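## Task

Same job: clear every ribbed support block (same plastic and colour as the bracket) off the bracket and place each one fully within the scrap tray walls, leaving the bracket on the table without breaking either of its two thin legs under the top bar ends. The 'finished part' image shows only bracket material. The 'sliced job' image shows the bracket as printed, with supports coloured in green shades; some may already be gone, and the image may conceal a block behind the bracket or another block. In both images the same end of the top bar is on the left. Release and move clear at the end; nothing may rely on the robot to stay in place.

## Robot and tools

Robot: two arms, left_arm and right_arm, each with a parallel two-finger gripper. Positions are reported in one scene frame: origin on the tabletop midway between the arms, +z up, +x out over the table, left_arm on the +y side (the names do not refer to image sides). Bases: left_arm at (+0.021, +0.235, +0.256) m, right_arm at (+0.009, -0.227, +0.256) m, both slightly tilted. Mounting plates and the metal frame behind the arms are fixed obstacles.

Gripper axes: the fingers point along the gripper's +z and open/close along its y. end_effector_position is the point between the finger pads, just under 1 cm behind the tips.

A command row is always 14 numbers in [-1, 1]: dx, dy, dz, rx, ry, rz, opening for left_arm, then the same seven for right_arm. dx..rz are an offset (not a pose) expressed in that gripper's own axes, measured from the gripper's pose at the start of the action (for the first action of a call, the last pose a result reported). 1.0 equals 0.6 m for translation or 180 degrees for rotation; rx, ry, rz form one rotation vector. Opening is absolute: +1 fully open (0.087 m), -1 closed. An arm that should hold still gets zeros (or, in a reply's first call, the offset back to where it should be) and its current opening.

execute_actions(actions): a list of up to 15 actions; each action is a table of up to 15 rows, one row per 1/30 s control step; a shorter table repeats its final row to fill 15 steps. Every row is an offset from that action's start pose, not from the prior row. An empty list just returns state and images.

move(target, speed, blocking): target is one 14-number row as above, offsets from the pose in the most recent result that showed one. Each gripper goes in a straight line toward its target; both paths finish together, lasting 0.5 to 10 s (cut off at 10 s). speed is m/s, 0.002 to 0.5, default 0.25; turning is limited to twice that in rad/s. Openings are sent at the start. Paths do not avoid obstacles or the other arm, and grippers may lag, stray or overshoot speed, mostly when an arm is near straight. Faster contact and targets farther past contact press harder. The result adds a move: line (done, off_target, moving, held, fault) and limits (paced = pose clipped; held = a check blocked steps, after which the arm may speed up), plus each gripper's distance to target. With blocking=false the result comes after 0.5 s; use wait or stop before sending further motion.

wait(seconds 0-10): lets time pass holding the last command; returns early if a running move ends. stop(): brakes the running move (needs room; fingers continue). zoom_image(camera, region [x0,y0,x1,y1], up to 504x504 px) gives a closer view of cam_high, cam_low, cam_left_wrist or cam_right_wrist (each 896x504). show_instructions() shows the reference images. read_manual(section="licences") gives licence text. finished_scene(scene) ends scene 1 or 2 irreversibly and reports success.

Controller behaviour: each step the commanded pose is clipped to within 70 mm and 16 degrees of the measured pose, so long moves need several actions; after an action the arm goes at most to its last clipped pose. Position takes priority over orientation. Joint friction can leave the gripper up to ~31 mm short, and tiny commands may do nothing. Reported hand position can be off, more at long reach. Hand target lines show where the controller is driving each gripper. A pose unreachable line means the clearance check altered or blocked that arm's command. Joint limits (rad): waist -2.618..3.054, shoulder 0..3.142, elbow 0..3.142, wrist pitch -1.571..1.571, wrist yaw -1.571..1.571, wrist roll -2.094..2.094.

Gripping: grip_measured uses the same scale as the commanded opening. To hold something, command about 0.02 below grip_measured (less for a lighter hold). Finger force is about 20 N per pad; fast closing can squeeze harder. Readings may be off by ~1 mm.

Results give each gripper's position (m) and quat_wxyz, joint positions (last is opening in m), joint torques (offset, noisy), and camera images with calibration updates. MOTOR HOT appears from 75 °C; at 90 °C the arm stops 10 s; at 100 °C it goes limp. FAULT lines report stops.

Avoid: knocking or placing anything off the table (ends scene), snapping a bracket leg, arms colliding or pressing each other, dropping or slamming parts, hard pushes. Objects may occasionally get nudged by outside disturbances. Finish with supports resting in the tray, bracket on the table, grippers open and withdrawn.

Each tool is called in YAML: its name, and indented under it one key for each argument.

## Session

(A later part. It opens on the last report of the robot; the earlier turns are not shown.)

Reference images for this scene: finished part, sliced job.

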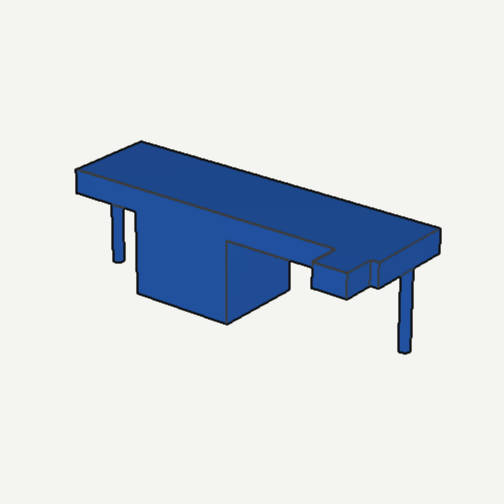

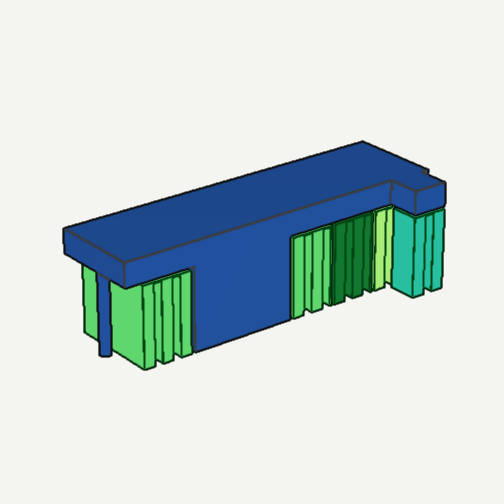

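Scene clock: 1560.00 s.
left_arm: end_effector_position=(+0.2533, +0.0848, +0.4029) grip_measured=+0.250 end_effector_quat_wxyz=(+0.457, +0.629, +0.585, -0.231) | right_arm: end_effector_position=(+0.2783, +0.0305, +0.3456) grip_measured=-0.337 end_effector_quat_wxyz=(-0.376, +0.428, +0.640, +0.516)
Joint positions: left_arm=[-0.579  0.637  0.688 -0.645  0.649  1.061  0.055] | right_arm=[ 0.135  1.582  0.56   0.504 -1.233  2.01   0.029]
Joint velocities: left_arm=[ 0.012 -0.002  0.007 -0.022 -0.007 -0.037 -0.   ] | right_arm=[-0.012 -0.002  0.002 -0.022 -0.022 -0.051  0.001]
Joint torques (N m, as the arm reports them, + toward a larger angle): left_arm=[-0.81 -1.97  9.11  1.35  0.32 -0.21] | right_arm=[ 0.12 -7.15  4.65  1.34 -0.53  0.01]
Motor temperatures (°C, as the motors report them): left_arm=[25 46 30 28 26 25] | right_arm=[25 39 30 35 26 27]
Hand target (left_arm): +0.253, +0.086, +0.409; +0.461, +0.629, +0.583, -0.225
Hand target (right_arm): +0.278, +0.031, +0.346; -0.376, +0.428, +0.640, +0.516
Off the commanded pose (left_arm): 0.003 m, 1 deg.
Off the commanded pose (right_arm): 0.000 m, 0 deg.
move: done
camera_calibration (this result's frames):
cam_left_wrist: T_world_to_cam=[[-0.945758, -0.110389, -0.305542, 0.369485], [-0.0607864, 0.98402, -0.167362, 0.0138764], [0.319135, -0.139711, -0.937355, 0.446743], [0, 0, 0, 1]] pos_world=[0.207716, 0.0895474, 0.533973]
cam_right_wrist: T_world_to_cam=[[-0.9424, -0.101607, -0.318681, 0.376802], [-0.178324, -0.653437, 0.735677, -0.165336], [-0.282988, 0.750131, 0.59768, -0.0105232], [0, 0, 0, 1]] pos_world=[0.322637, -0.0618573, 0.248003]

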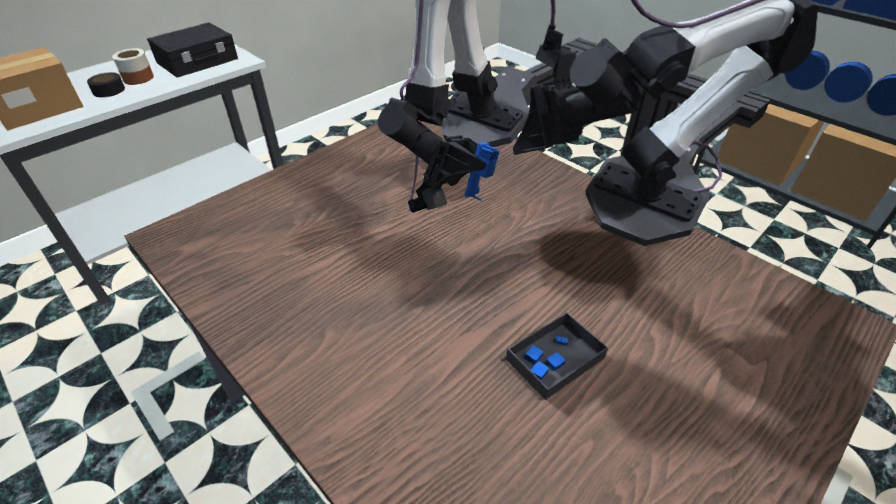

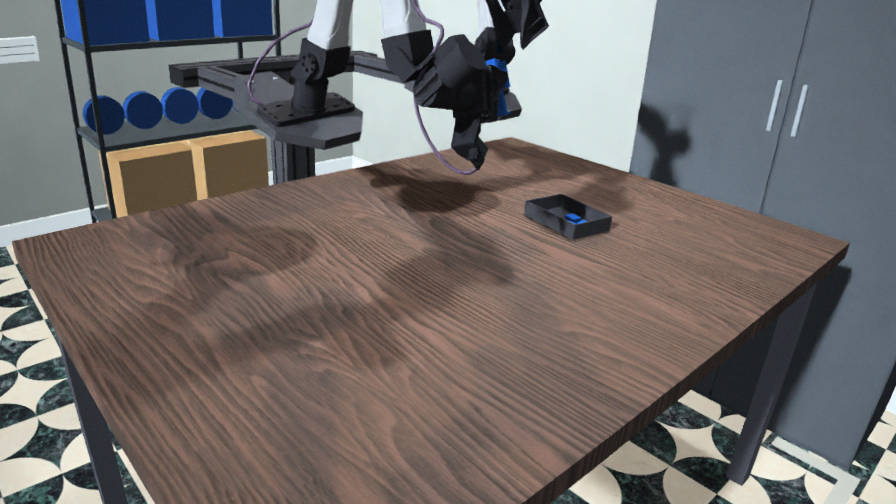

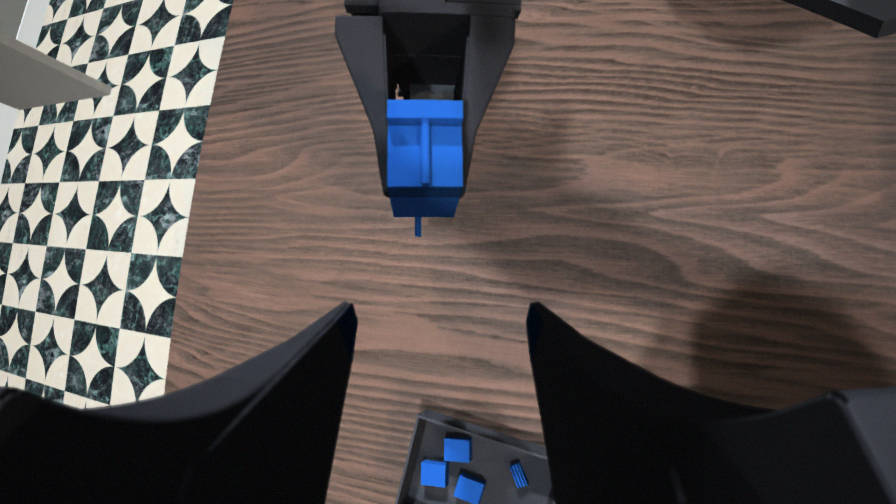

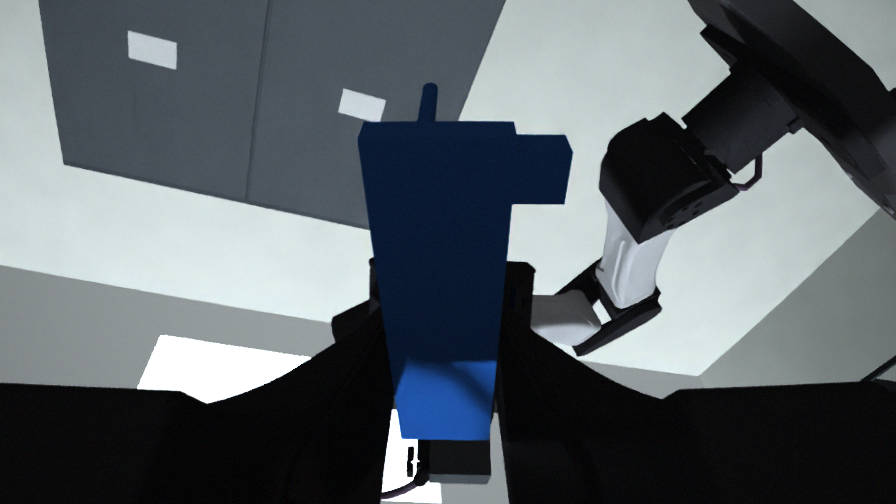

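move:
  target: [-0.0142,0.011,0.0833,0,0,0,0.25, 0,0,0,0,0,0,-0.40]
  speed: 0.08

zoom_image:
  camera: "cam_left_wrist"
  region: [320, 150, 580, 400]

Scene clock: 1579.33 s.
left_arm: end_effector_position=(+0.2743, +0.0405, +0.4039) grip_measured=+0.250 end_effector_quat_wxyz=(+0.476, +0.624, +0.576, -0.228) | right_arm: end_effector_position=(+0.2783, +0.0305, +0.3456) grip_measured=-0.337 end_effector_quat_wxyz=(-0.376, +0.428, +0.640, +0.516)
Joint positions: left_arm=[-0.793  0.771  0.673 -0.38   0.473  0.923  0.055] | right_arm=[ 0.135  1.582  0.56   0.504 -1.233  2.01   0.029]
Joint velocities: left_arm=[ 0.007  0.002 -0.012 -0.066  0.007  0.081  0.   ] | right_arm=[-0.002 -0.007 -0.007  0.022 -0.037 -0.022 -0.001]
Joint torques (N m, as the arm reports them, + toward a larger angle): left_arm=[-1.06 -0.11  5.95  1.74  0.22 -0.24] | right_arm=[ 0.05 -7.17  4.5   1.34 -0.55  0.03]
Motor temperatures (°C, as the motors report them): left_arm=[25 41 33 30 26 25] | right_arm=[25 39 30 35 26 27]
Hand target (left_arm): +0.269, +0.039, +0.389; +0.458, +0.628, +0.585, -0.232
Hand target (right_arm): +0.278, +0.031, +0.346; -0.376, +0.428, +0.640, +0.516
Off the commanded pose (left_arm): 0.016 m, 2 deg.
Off the commanded pose (right_arm): 0.000 m, 0 deg.
move: off_target (left_arm)
camera_calibration (this result's frames):
cam_left_wrist: T_world_to_cam=[[-0.934983, -0.126319, -0.331438, 0.392928], [-0.0619894, 0.978248, -0.197962, 0.0718334], [0.349235, -0.164546, -0.922475, 0.421582], [0, 0, 0, 1]] pos_world=[0.224603, 0.0487328, 0.53335]
cam_right_wrist: T_world_to_cam=[[-0.9424, -0.101607, -0.318681, 0.376802], [-0.178324, -0.653437, 0.735677, -0.165336], [-0.282988, 0.750131, 0.59768, -0.0105232], [0, 0, 0, 1]] pos_world=[0.322637, -0.0618573, 0.248003]

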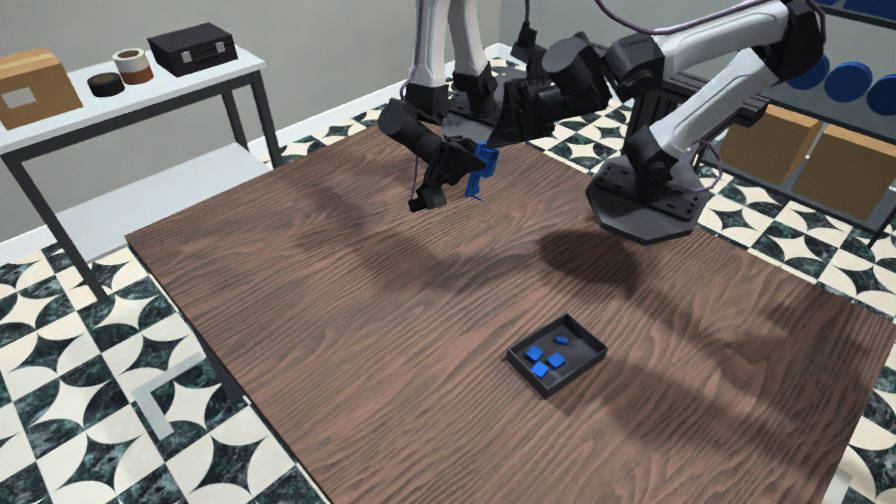

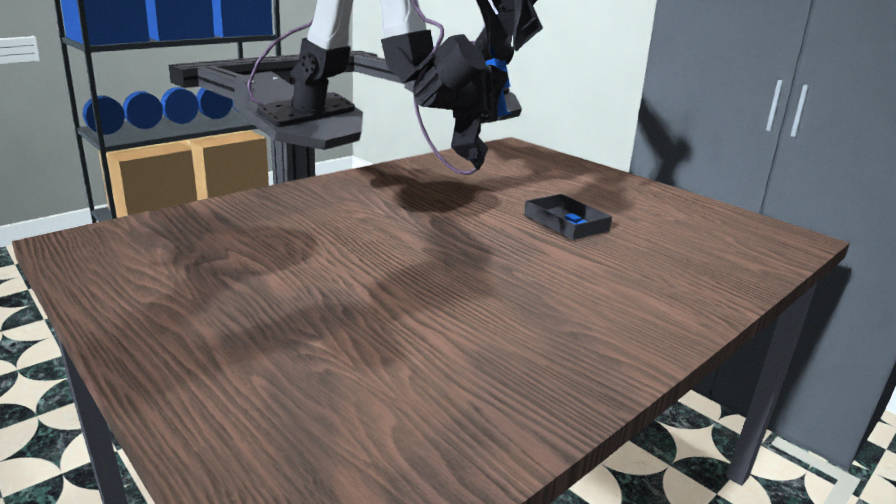

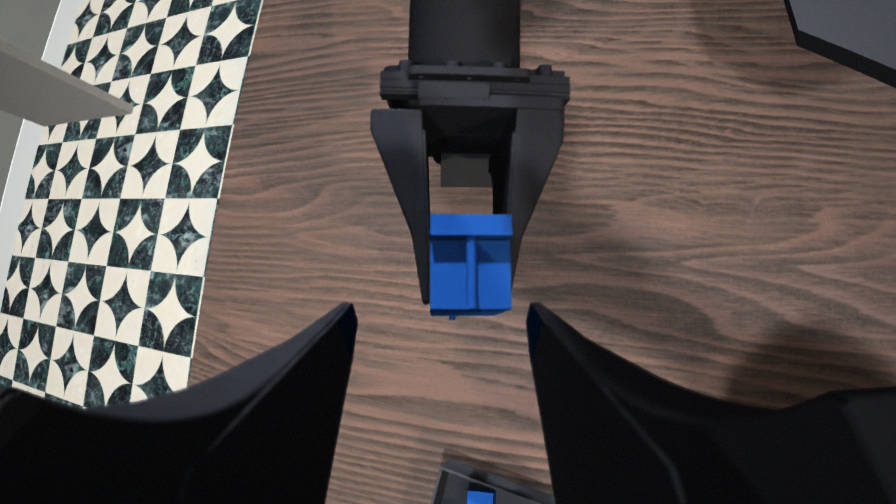

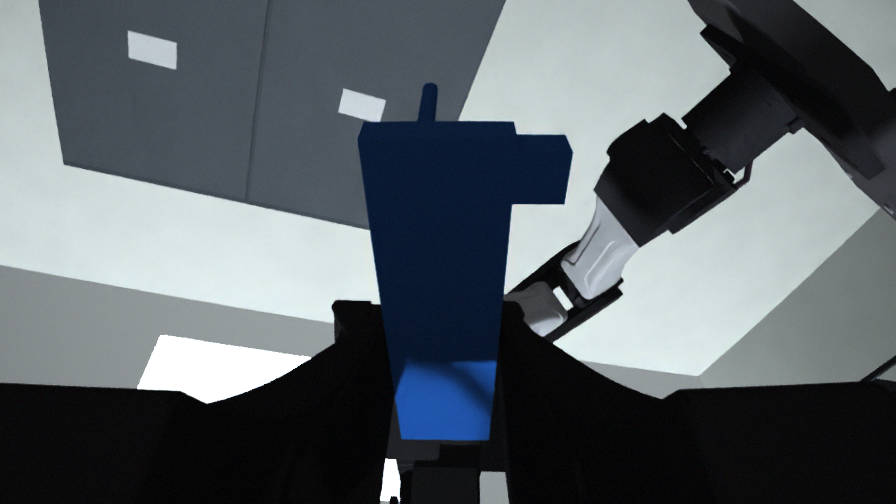

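Region (320, 150, 580, 400) of cam_left_wrist's 896x504 image, scaled by 1.938, with more detail than that image has; it fills the top 485 rows of this view, and the rest is white.

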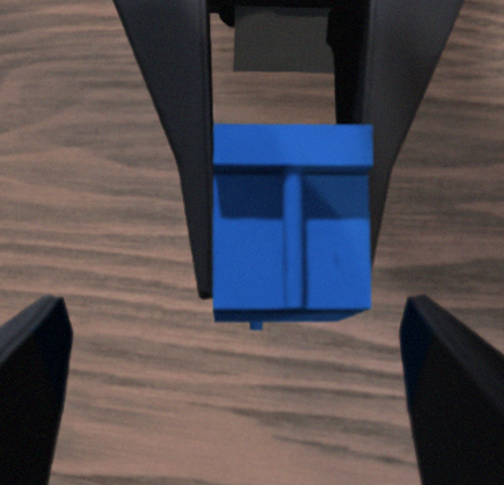

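move:
  target: [0.0372,-0.0323,0.0337,0.0178,0.0083,-0.0059,0.25, 0,0,0,0,0,0,-0.40]
  speed: 0.05

zoom_image:
  camera: "cam_left_wrist"
  region: [320, 150, 580, 400]

Scene clock: 1602.20 s.
left_arm: end_effector_position=(+0.2740, +0.0360, +0.3846) grip_measured=+0.250 end_effector_quat_wxyz=(+0.466, +0.626, +0.581, -0.231) | right_arm: end_effector_position=(+0.2783, +0.0305, +0.3456) grip_measured=-0.337 end_effector_quat_wxyz=(-0.376, +0.428, +0.640, +0.516)
Joint positions: left_arm=[-0.793  0.809  0.627 -0.321  0.472  0.923  0.055] | right_arm=[ 0.135  1.582  0.56   0.504 -1.233  2.01   0.029]
Joint velocities: left_arm=[-0.002  0.012 -0.007  0.081  0.007  0.022 -0.   ] | right_arm=[ 0.002 -0.012  0.012 -0.007 -0.037  0.007  0.   ]
Joint torques (N m, as the arm reports them, + toward a larger angle): left_arm=[-1.14 -0.28  5.84  1.72  0.44 -0.11] | right_arm=[ 0.03 -7.22  4.53  1.34 -0.54  0.01]
Motor temperatures (°C, as the motors report them): left_arm=[25 37 33 32 26 25] | right_arm=[25 39 31 35 26 27]
Hand target (left_arm): +0.267, +0.033, +0.370; +0.449, +0.635, +0.582, -0.240
Hand target (right_arm): +0.278, +0.031, +0.346; -0.376, +0.428, +0.640, +0.516
Off the commanded pose (left_arm): 0.017 m, 2 deg.
Off the commanded pose (right_arm): 0.000 m, 0 deg.
move: off_target (left_arm)
camera_calibration (this result's frames):
cam_left_wrist: T_world_to_cam=[[-0.941817, -0.11776, -0.314823, 0.380827], [-0.0615163, 0.981189, -0.182985, 0.0664535], [0.33045, -0.152972, -0.931345, 0.411309], [0, 0, 0, 1]] pos_world=[0.22684, 0.0425617, 0.515124]
cam_right_wrist: T_world_to_cam=[[-0.9424, -0.101607, -0.318681, 0.376802], [-0.178324, -0.653437, 0.735677, -0.165336], [-0.282988, 0.750131, 0.59768, -0.0105232], [0, 0, 0, 1]] pos_world=[0.322637, -0.0618573, 0.248003]

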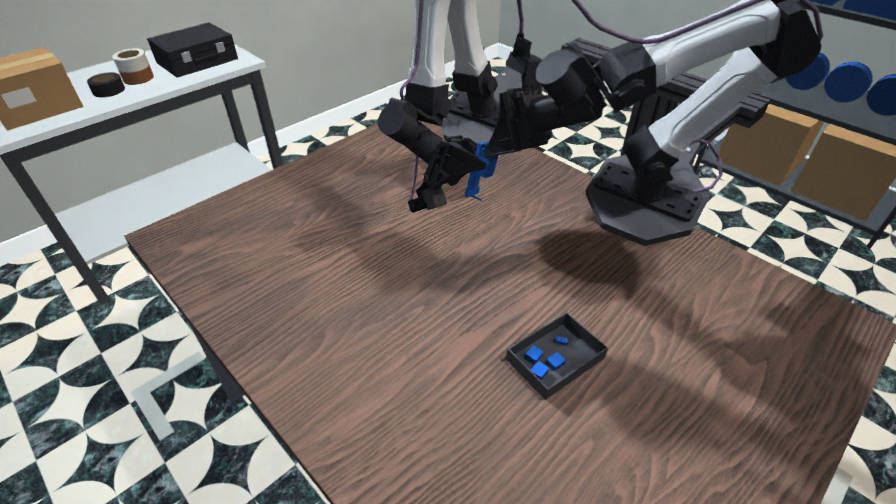

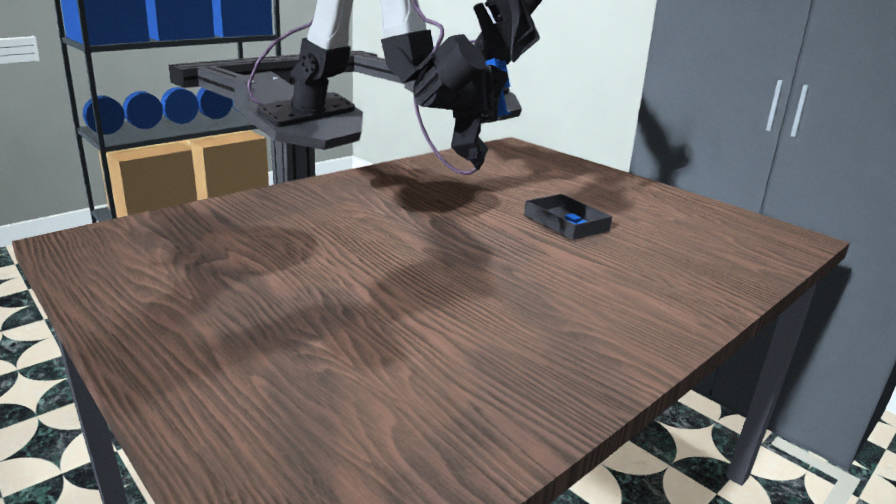

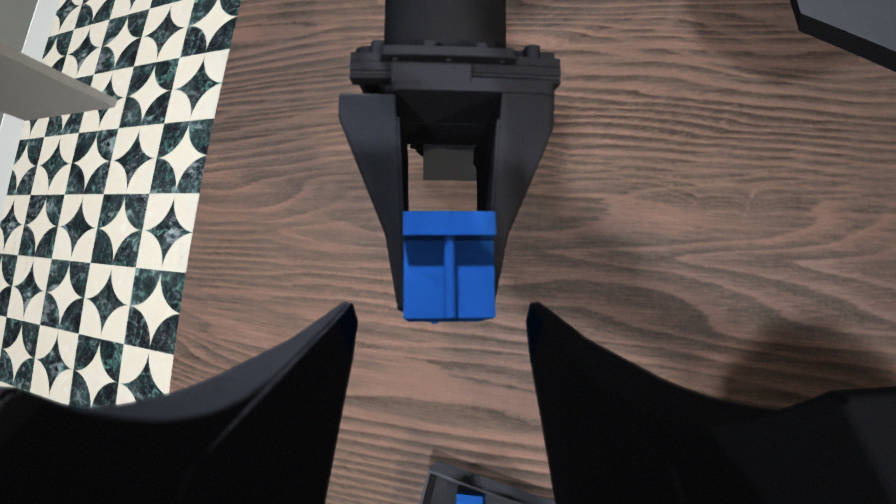

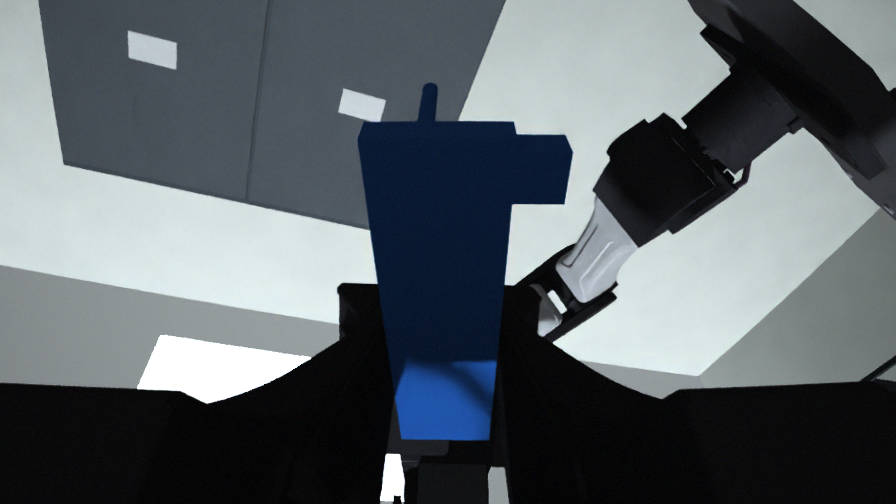

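Region (320, 150, 580, 400) of cam_left_wrist's 896x504 image, scaled by 1.938, with more detail than that image has; it fills the top 485 rows of this view, and the rest is white.

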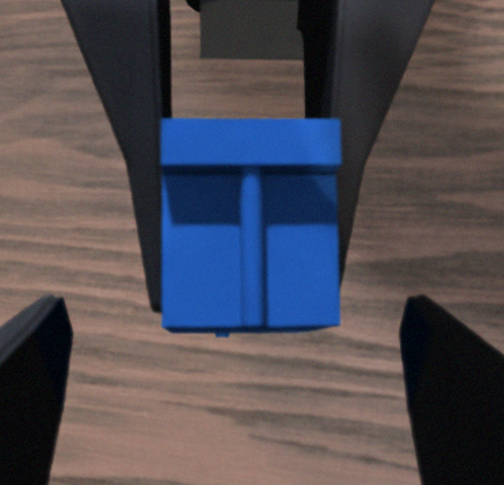

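move:
  target: [0.0068,-0.0232,0.0333,0.0126,0.0043,-0.0022,0.25, 0,0,0,0,0,0,-0.40]
  speed: 0.04

zoom_image:
  camera: "cam_left_wrist"
  region: [320, 150, 580, 400]

Scene clock: 1648.53 s.
left_arm: end_effector_position=(+0.2732, +0.0211, +0.3854) grip_measured=+0.250 end_effector_quat_wxyz=(+0.469, +0.630, +0.572, -0.235) | right_arm: end_effector_position=(+0.2783, +0.0305, +0.3456) grip_measured=-0.337 end_effector_quat_wxyz=(-0.376, +0.428, +0.640, +0.516)
Joint positions: left_arm=[-0.853  0.847  0.627 -0.266  0.438  0.902  0.055] | right_arm=[ 0.135  1.582  0.56   0.504 -1.233  2.01   0.029]
Joint velocities: left_arm=[-0.007  0.007 -0.037 -0.022 -0.022 -0.066  0.001] | right_arm=[ 0.002 -0.007 -0.007 -0.051  0.007 -0.095 -0.   ]
Joint torques (N m, as the arm reports them, + toward a larger angle): left_arm=[-1.13 -0.44  5.54  1.75  0.21 -0.26] | right_arm=[ 0.03 -7.25  4.56  1.36 -0.54  0.  ]
Motor temperatures (°C, as the motors report them): left_arm=[25 33 33 34 26 25] | right_arm=[25 39 31 35 26 27]
Hand target (left_arm): +0.266, +0.020, +0.368; +0.448, +0.635, +0.582, -0.240
Hand target (right_arm): +0.278, +0.031, +0.346; -0.376, +0.428, +0.640, +0.516
Off the commanded pose (left_arm): 0.019 m, 3 deg.
Off the commanded pose (right_arm): 0.000 m, 0 deg.
move: off_target (left_arm)
camera_calibration (this result's frames):
cam_left_wrist: T_world_to_cam=[[-0.941372, -0.104538, -0.320765, 0.380441], [-0.0428538, 0.980132, -0.19366, 0.0801146], [0.334637, -0.16856, -0.927149, 0.407586], [0, 0, 0, 1]] pos_world=[0.225176, 0.0299506, 0.515441]
cam_right_wrist: T_world_to_cam=[[-0.9424, -0.101607, -0.318681, 0.376802], [-0.178324, -0.653437, 0.735677, -0.165336], [-0.282988, 0.750131, 0.59768, -0.0105232], [0, 0, 0, 1]] pos_world=[0.322637, -0.0618573, 0.248003]

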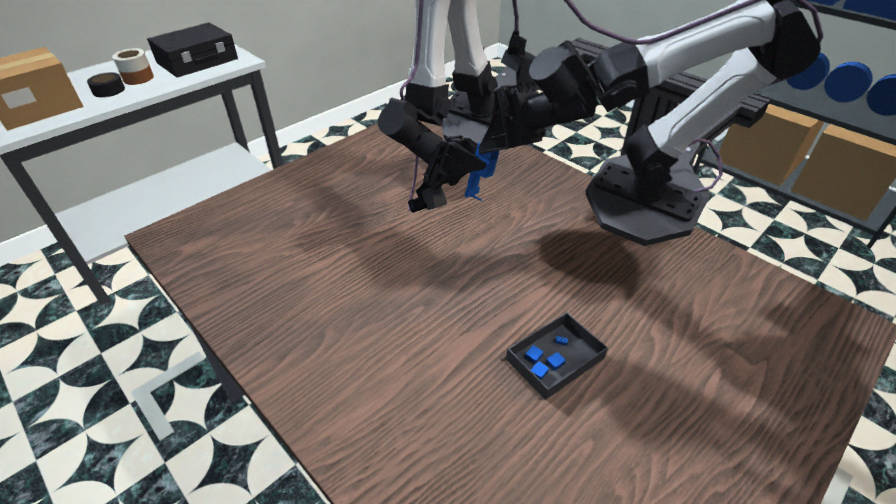

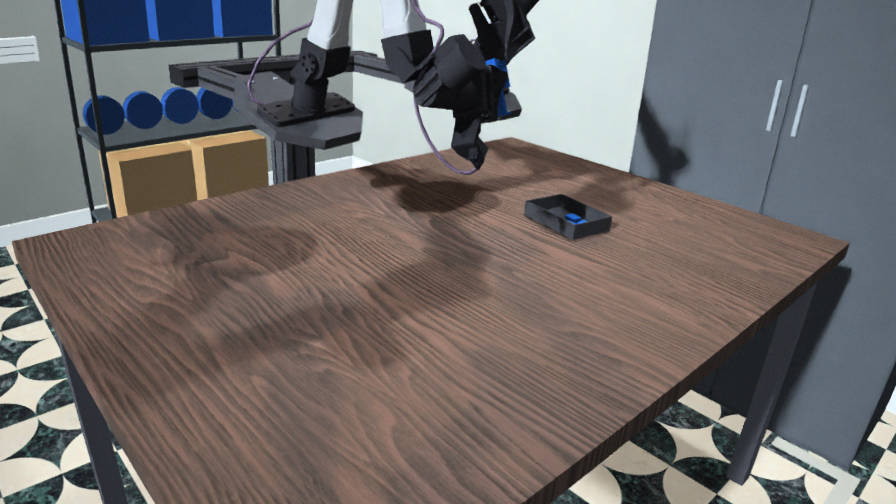

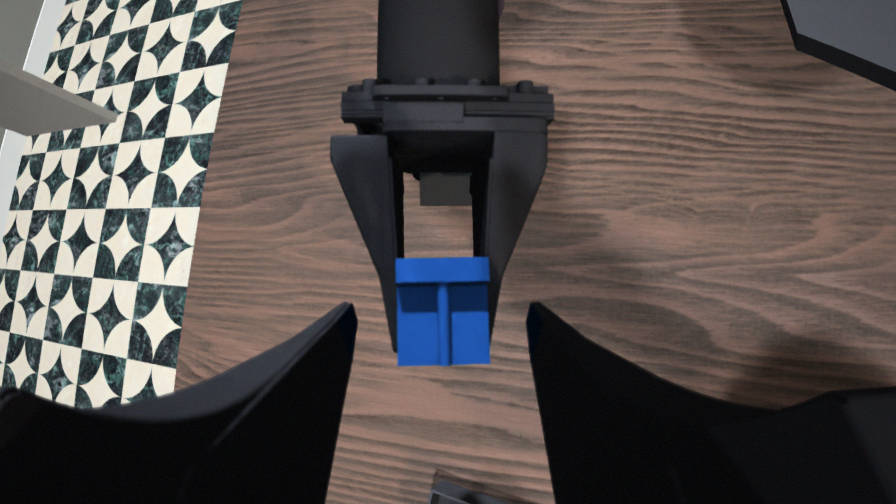

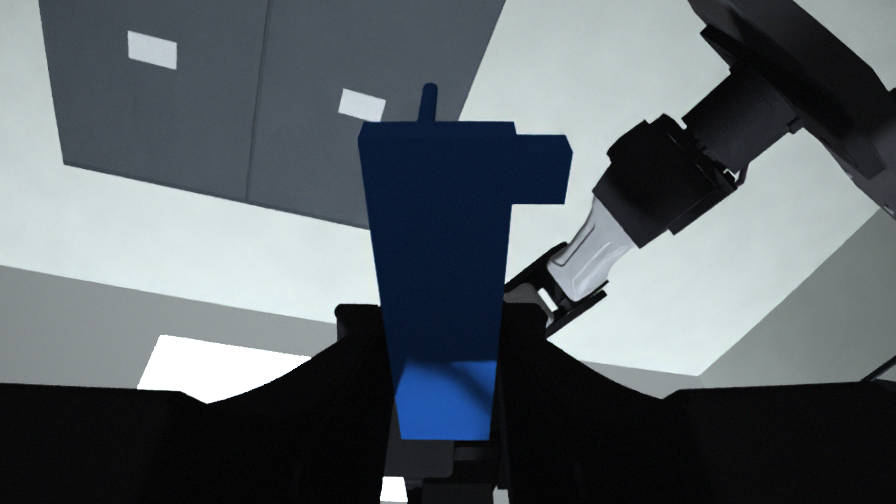

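Region (320, 150, 580, 400) of cam_left_wrist's 896x504 image, scaled by 1.938, with more detail than that image has; it fills the top 485 rows of this view, and the rest is white.

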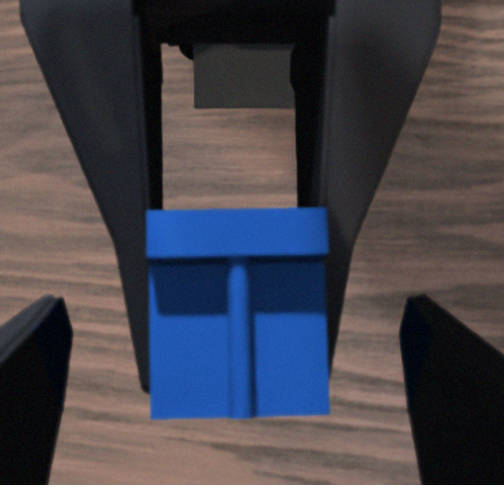

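execute_actions:
  actions:
    - [[0.0208,-0.0178,0.0156,0.0116,0.0104,-0.0076,0.25, 0,0,0,0,0,0,-0.40]]

zoom_image:
  camera: "cam_left_wrist"
  region: [320, 150, 580, 400]

Scene clock: 1678.03 s.
left_arm: end_effector_position=(+0.2732, +0.0200, +0.3810) grip_measured=+0.250 end_effector_quat_wxyz=(+0.463, +0.631, +0.575, -0.237) | right_arm: end_effector_position=(+0.2783, +0.0305, +0.3456) grip_measured=-0.337 end_effector_quat_wxyz=(-0.376, +0.428, +0.640, +0.516)
Joint positions: left_arm=[-0.853  0.864  0.627 -0.263  0.437  0.902  0.055] | right_arm=[ 0.135  1.582  0.56   0.504 -1.233  2.01   0.029]
Joint velocities: left_arm=[ 0.002 -0.017  0.027  0.007 -0.037  0.037 -0.001] | right_arm=[-0.007  0.007 -0.007  0.007 -0.007 -0.037  0.   ]
Joint torques (N m, as the arm reports them, + toward a larger angle): left_arm=[-1.02 -0.53  6.61  1.73  0.25 -0.27] | right_arm=[ 0.03 -7.17  4.51  1.33 -0.54  0.02]
Motor temperatures (°C, as the motors report them): left_arm=[25 32 33 35 26 25] | right_arm=[25 39 31 35 26 27]
Hand target (left_arm): +0.268, +0.019, +0.368; +0.445, +0.635, +0.583, -0.241
Hand target (right_arm): +0.278, +0.031, +0.346; -0.376, +0.428, +0.640, +0.516
Off the commanded pose (left_arm): 0.015 m, 2 deg.
Off the commanded pose (right_arm): 0.000 m, 0 deg.
camera_calibration (this result's frames):
cam_left_wrist: T_world_to_cam=[[-0.945111, -0.0995396, -0.311218, 0.376225], [-0.0426214, 0.981887, -0.184613, 0.0768014], [0.323957, -0.161215, -0.932235, 0.408068], [0, 0, 0, 1]] pos_world=[0.226651, 0.0278257, 0.511682]
cam_right_wrist: T_world_to_cam=[[-0.9424, -0.101607, -0.318681, 0.376802], [-0.178324, -0.653437, 0.735677, -0.165336], [-0.282988, 0.750131, 0.59768, -0.0105232], [0, 0, 0, 1]] pos_world=[0.322637, -0.0618573, 0.248003]

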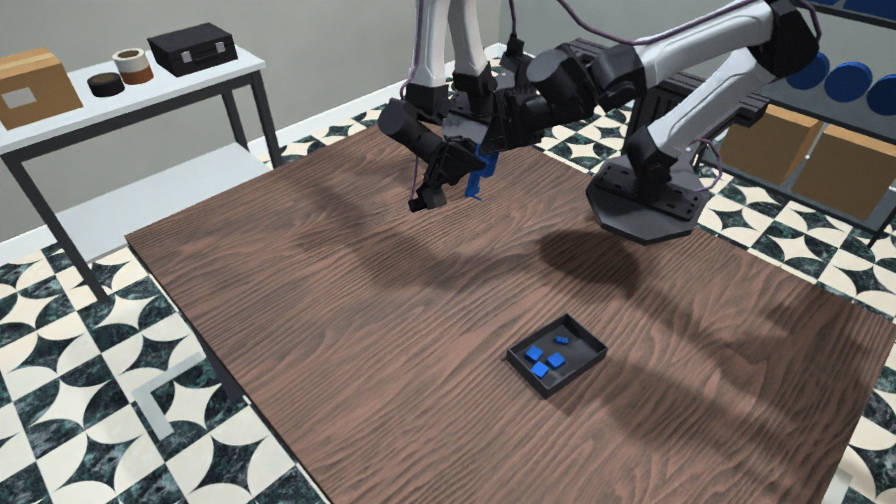

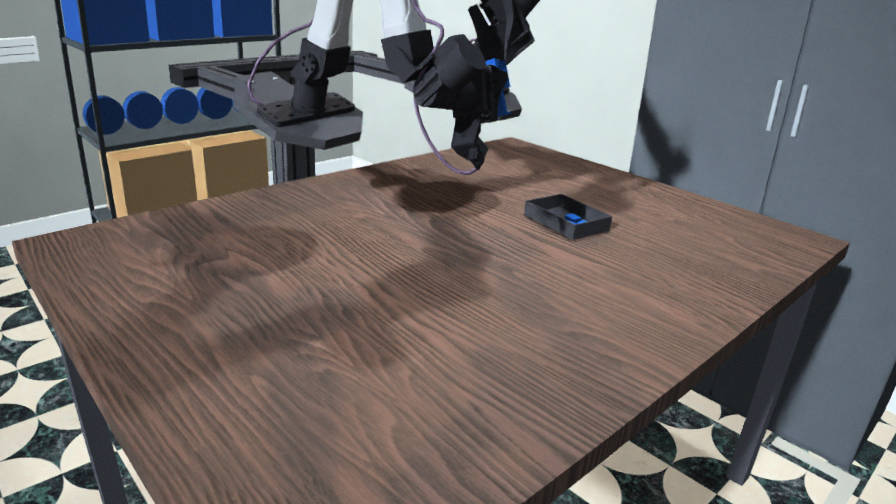

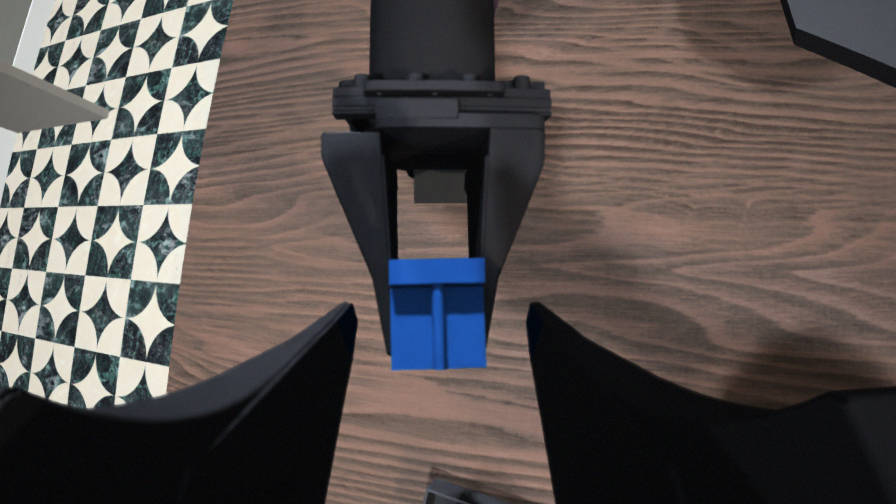

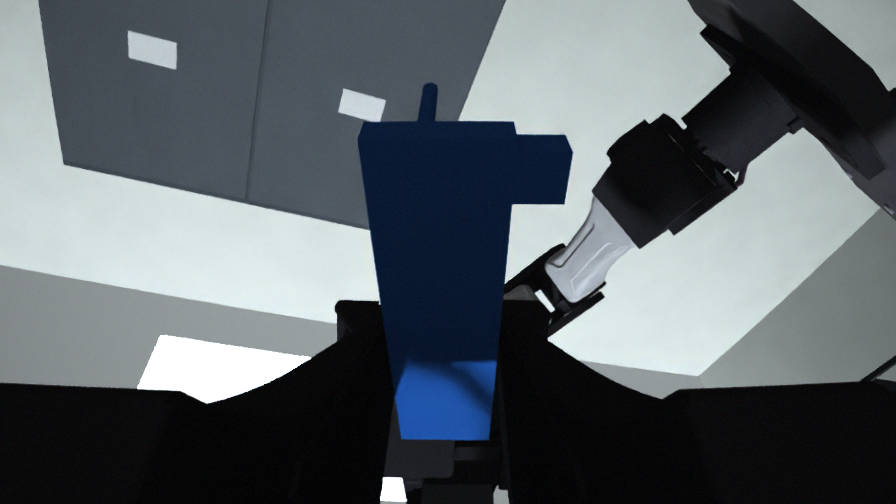

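Region (320, 150, 580, 400) of cam_left_wrist's 896x504 image, scaled by 1.938, with more detail than that image has; it fills the top 485 rows of this view, and the rest is white.

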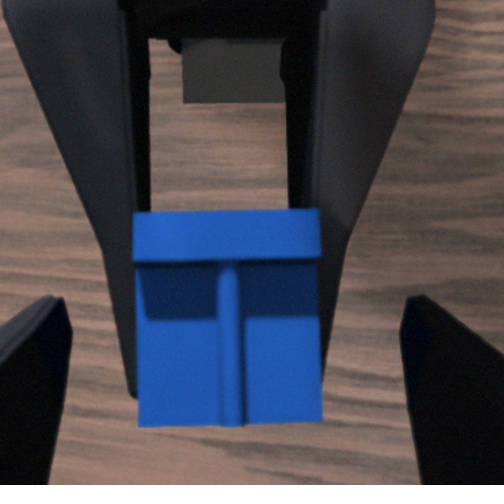

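execute_actions:
  actions:
    - [[0,0,0,0,0,0,0.22,0,0,0,0,0,0,-0.40],[0,0,0,0,0,0,0.19,0,0,0,0,0,0,-0.40],[0,0,0,0,0,0,0.16,0,0,0,0,0,0,-0.40],[0,0,0,0,0,0,0.13,0,0,0,0,0,0,-0.40],[0,0,0,0,0,0,0.10,0,0,0,0,0,0,-0.40],[0,0,0,0,0,0,0.07,0,0,0,0,0,0,-0.40],[0,0,0,0,0,0,0.04,0,0,0,0,0,0,-0.40],[0,0,0,0,0,0,0.01,0,0,0,0,0,0,-0.40],[0,0,0,0,0,0,-0.02,0,0,0,0,0,0,-0.40],[0,0,0,0,0,0,-0.05,0,0,0,0,0,0,-0.40],[0,0,0,0,0,0,-0.07,0,0,0,0,0,0,-0.40],[0,0,0,0,0,0,-0.09,0,0,0,0,0,0,-0.40],[0,0,0,0,0,0,-0.11,0,0,0,0,0,0,-0.40],[0,0,0,0,0,0,-0.13,0,0,0,0,0,0,-0.40],[0,0,0,0,0,0,-0.15,0,0,0,0,0,0,-0.40]]
    - [[0,0,0,0,0,0,-0.17,0,0,0,0,0,0,-0.40],[0,0,0,0,0,0,-0.19,0,0,0,0,0,0,-0.40],[0,0,0,0,0,0,-0.21,0,0,0,0,0,0,-0.40],[0,0,0,0,0,0,-0.23,0,0,0,0,0,0,-0.40],[0,0,0,0,0,0,-0.25,0,0,0,0,0,0,-0.40]]

zoom_image:
  camera: "cam_left_wrist"
  region: [320, 150, 580, 400]

Scene clock: 1693.70 s.
left_arm: end_effector_position=(+0.2732, +0.0200, +0.3810) grip_measured=-0.250 end_effector_quat_wxyz=(+0.463, +0.631, +0.575, -0.237) | right_arm: end_effector_position=(+0.2783, +0.0305, +0.3456) grip_measured=-0.337 end_effector_quat_wxyz=(-0.376, +0.428, +0.640, +0.516)
Joint positions: left_arm=[-0.853  0.864  0.627 -0.263  0.437  0.902  0.033] | right_arm=[ 0.135  1.582  0.56   0.504 -1.233  2.01   0.029]
Joint velocities: left_arm=[-0.012 -0.002  0.002  0.037 -0.037  0.007 -0.   ] | right_arm=[ 0.017 -0.012 -0.002 -0.037  0.051  0.037  0.002]
Joint torques (N m, as the arm reports them, + toward a larger angle): left_arm=[-0.14 -2.23  8.13  1.7   0.37 -0.19] | right_arm=[ 0.04 -7.25  4.49  1.34 -0.54  0.  ]
Motor temperatures (°C, as the motors report them): left_arm=[25 32 34 35 26 25] | right_arm=[25 39 31 35 26 27]
Hand target (left_arm): +0.273, +0.020, +0.381; +0.463, +0.631, +0.575, -0.237
Hand target (right_arm): +0.278, +0.031, +0.346; -0.376, +0.428, +0.640, +0.516
Off the commanded pose (left_arm): 0.000 m, 0 deg.
Off the commanded pose (right_arm): 0.000 m, 0 deg.
camera_calibration (this result's frames):
cam_left_wrist: T_world_to_cam=[[-0.945111, -0.0995396, -0.311218, 0.376225], [-0.0426214, 0.981887, -0.184613, 0.0768014], [0.323957, -0.161215, -0.932235, 0.408068], [0, 0, 0, 1]] pos_world=[0.226651, 0.0278257, 0.511682]
cam_right_wrist: T_world_to_cam=[[-0.9424, -0.101607, -0.318681, 0.376802], [-0.178324, -0.653437, 0.735677, -0.165336], [-0.282988, 0.750131, 0.59768, -0.0105232], [0, 0, 0, 1]] pos_world=[0.322637, -0.0618573, 0.248003]

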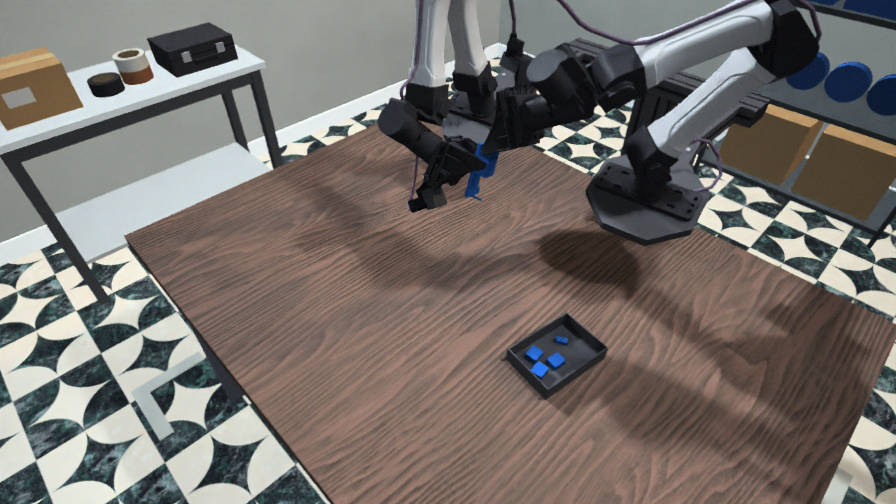

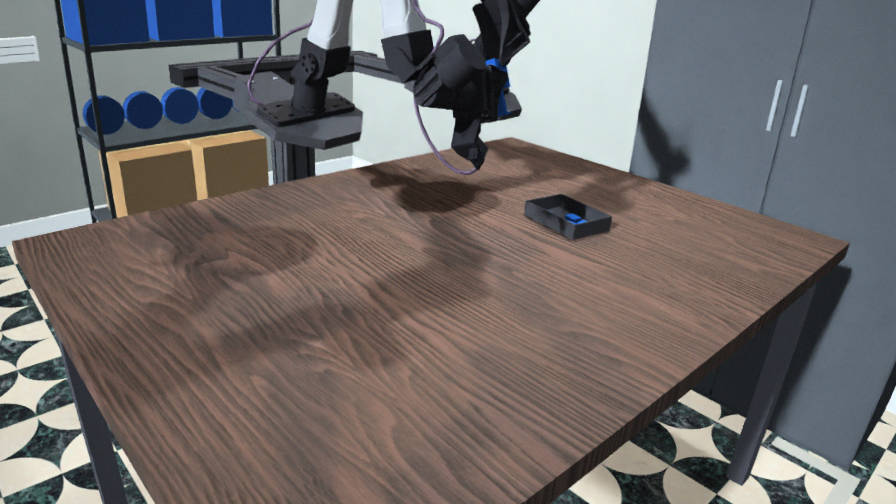

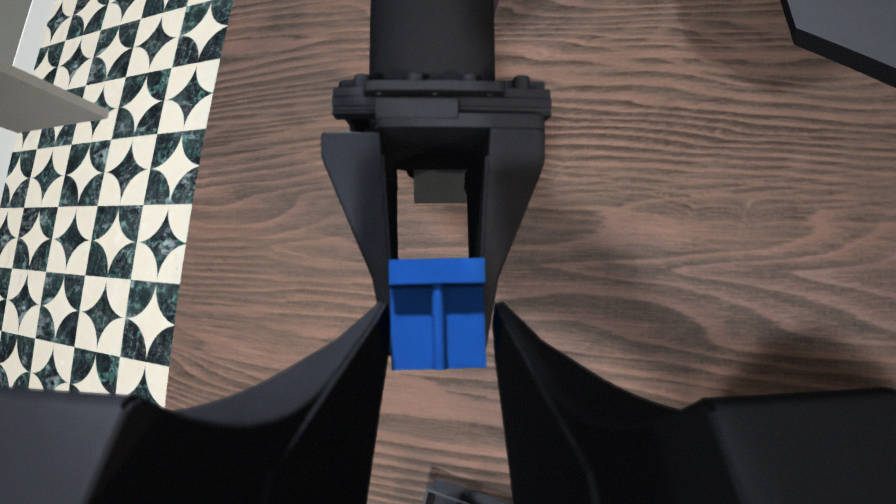

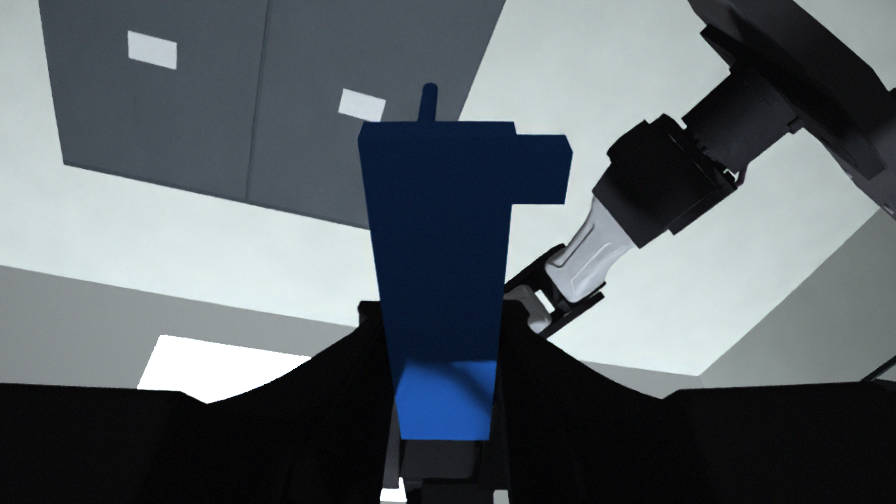

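Region (320, 150, 580, 400) of cam_left_wrist's 896x504 image, scaled by 1.938, with more detail than that image has; it fills the top 485 rows of this view, and the rest is white.

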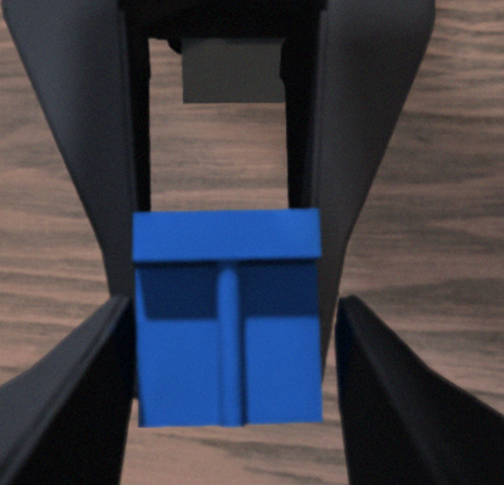

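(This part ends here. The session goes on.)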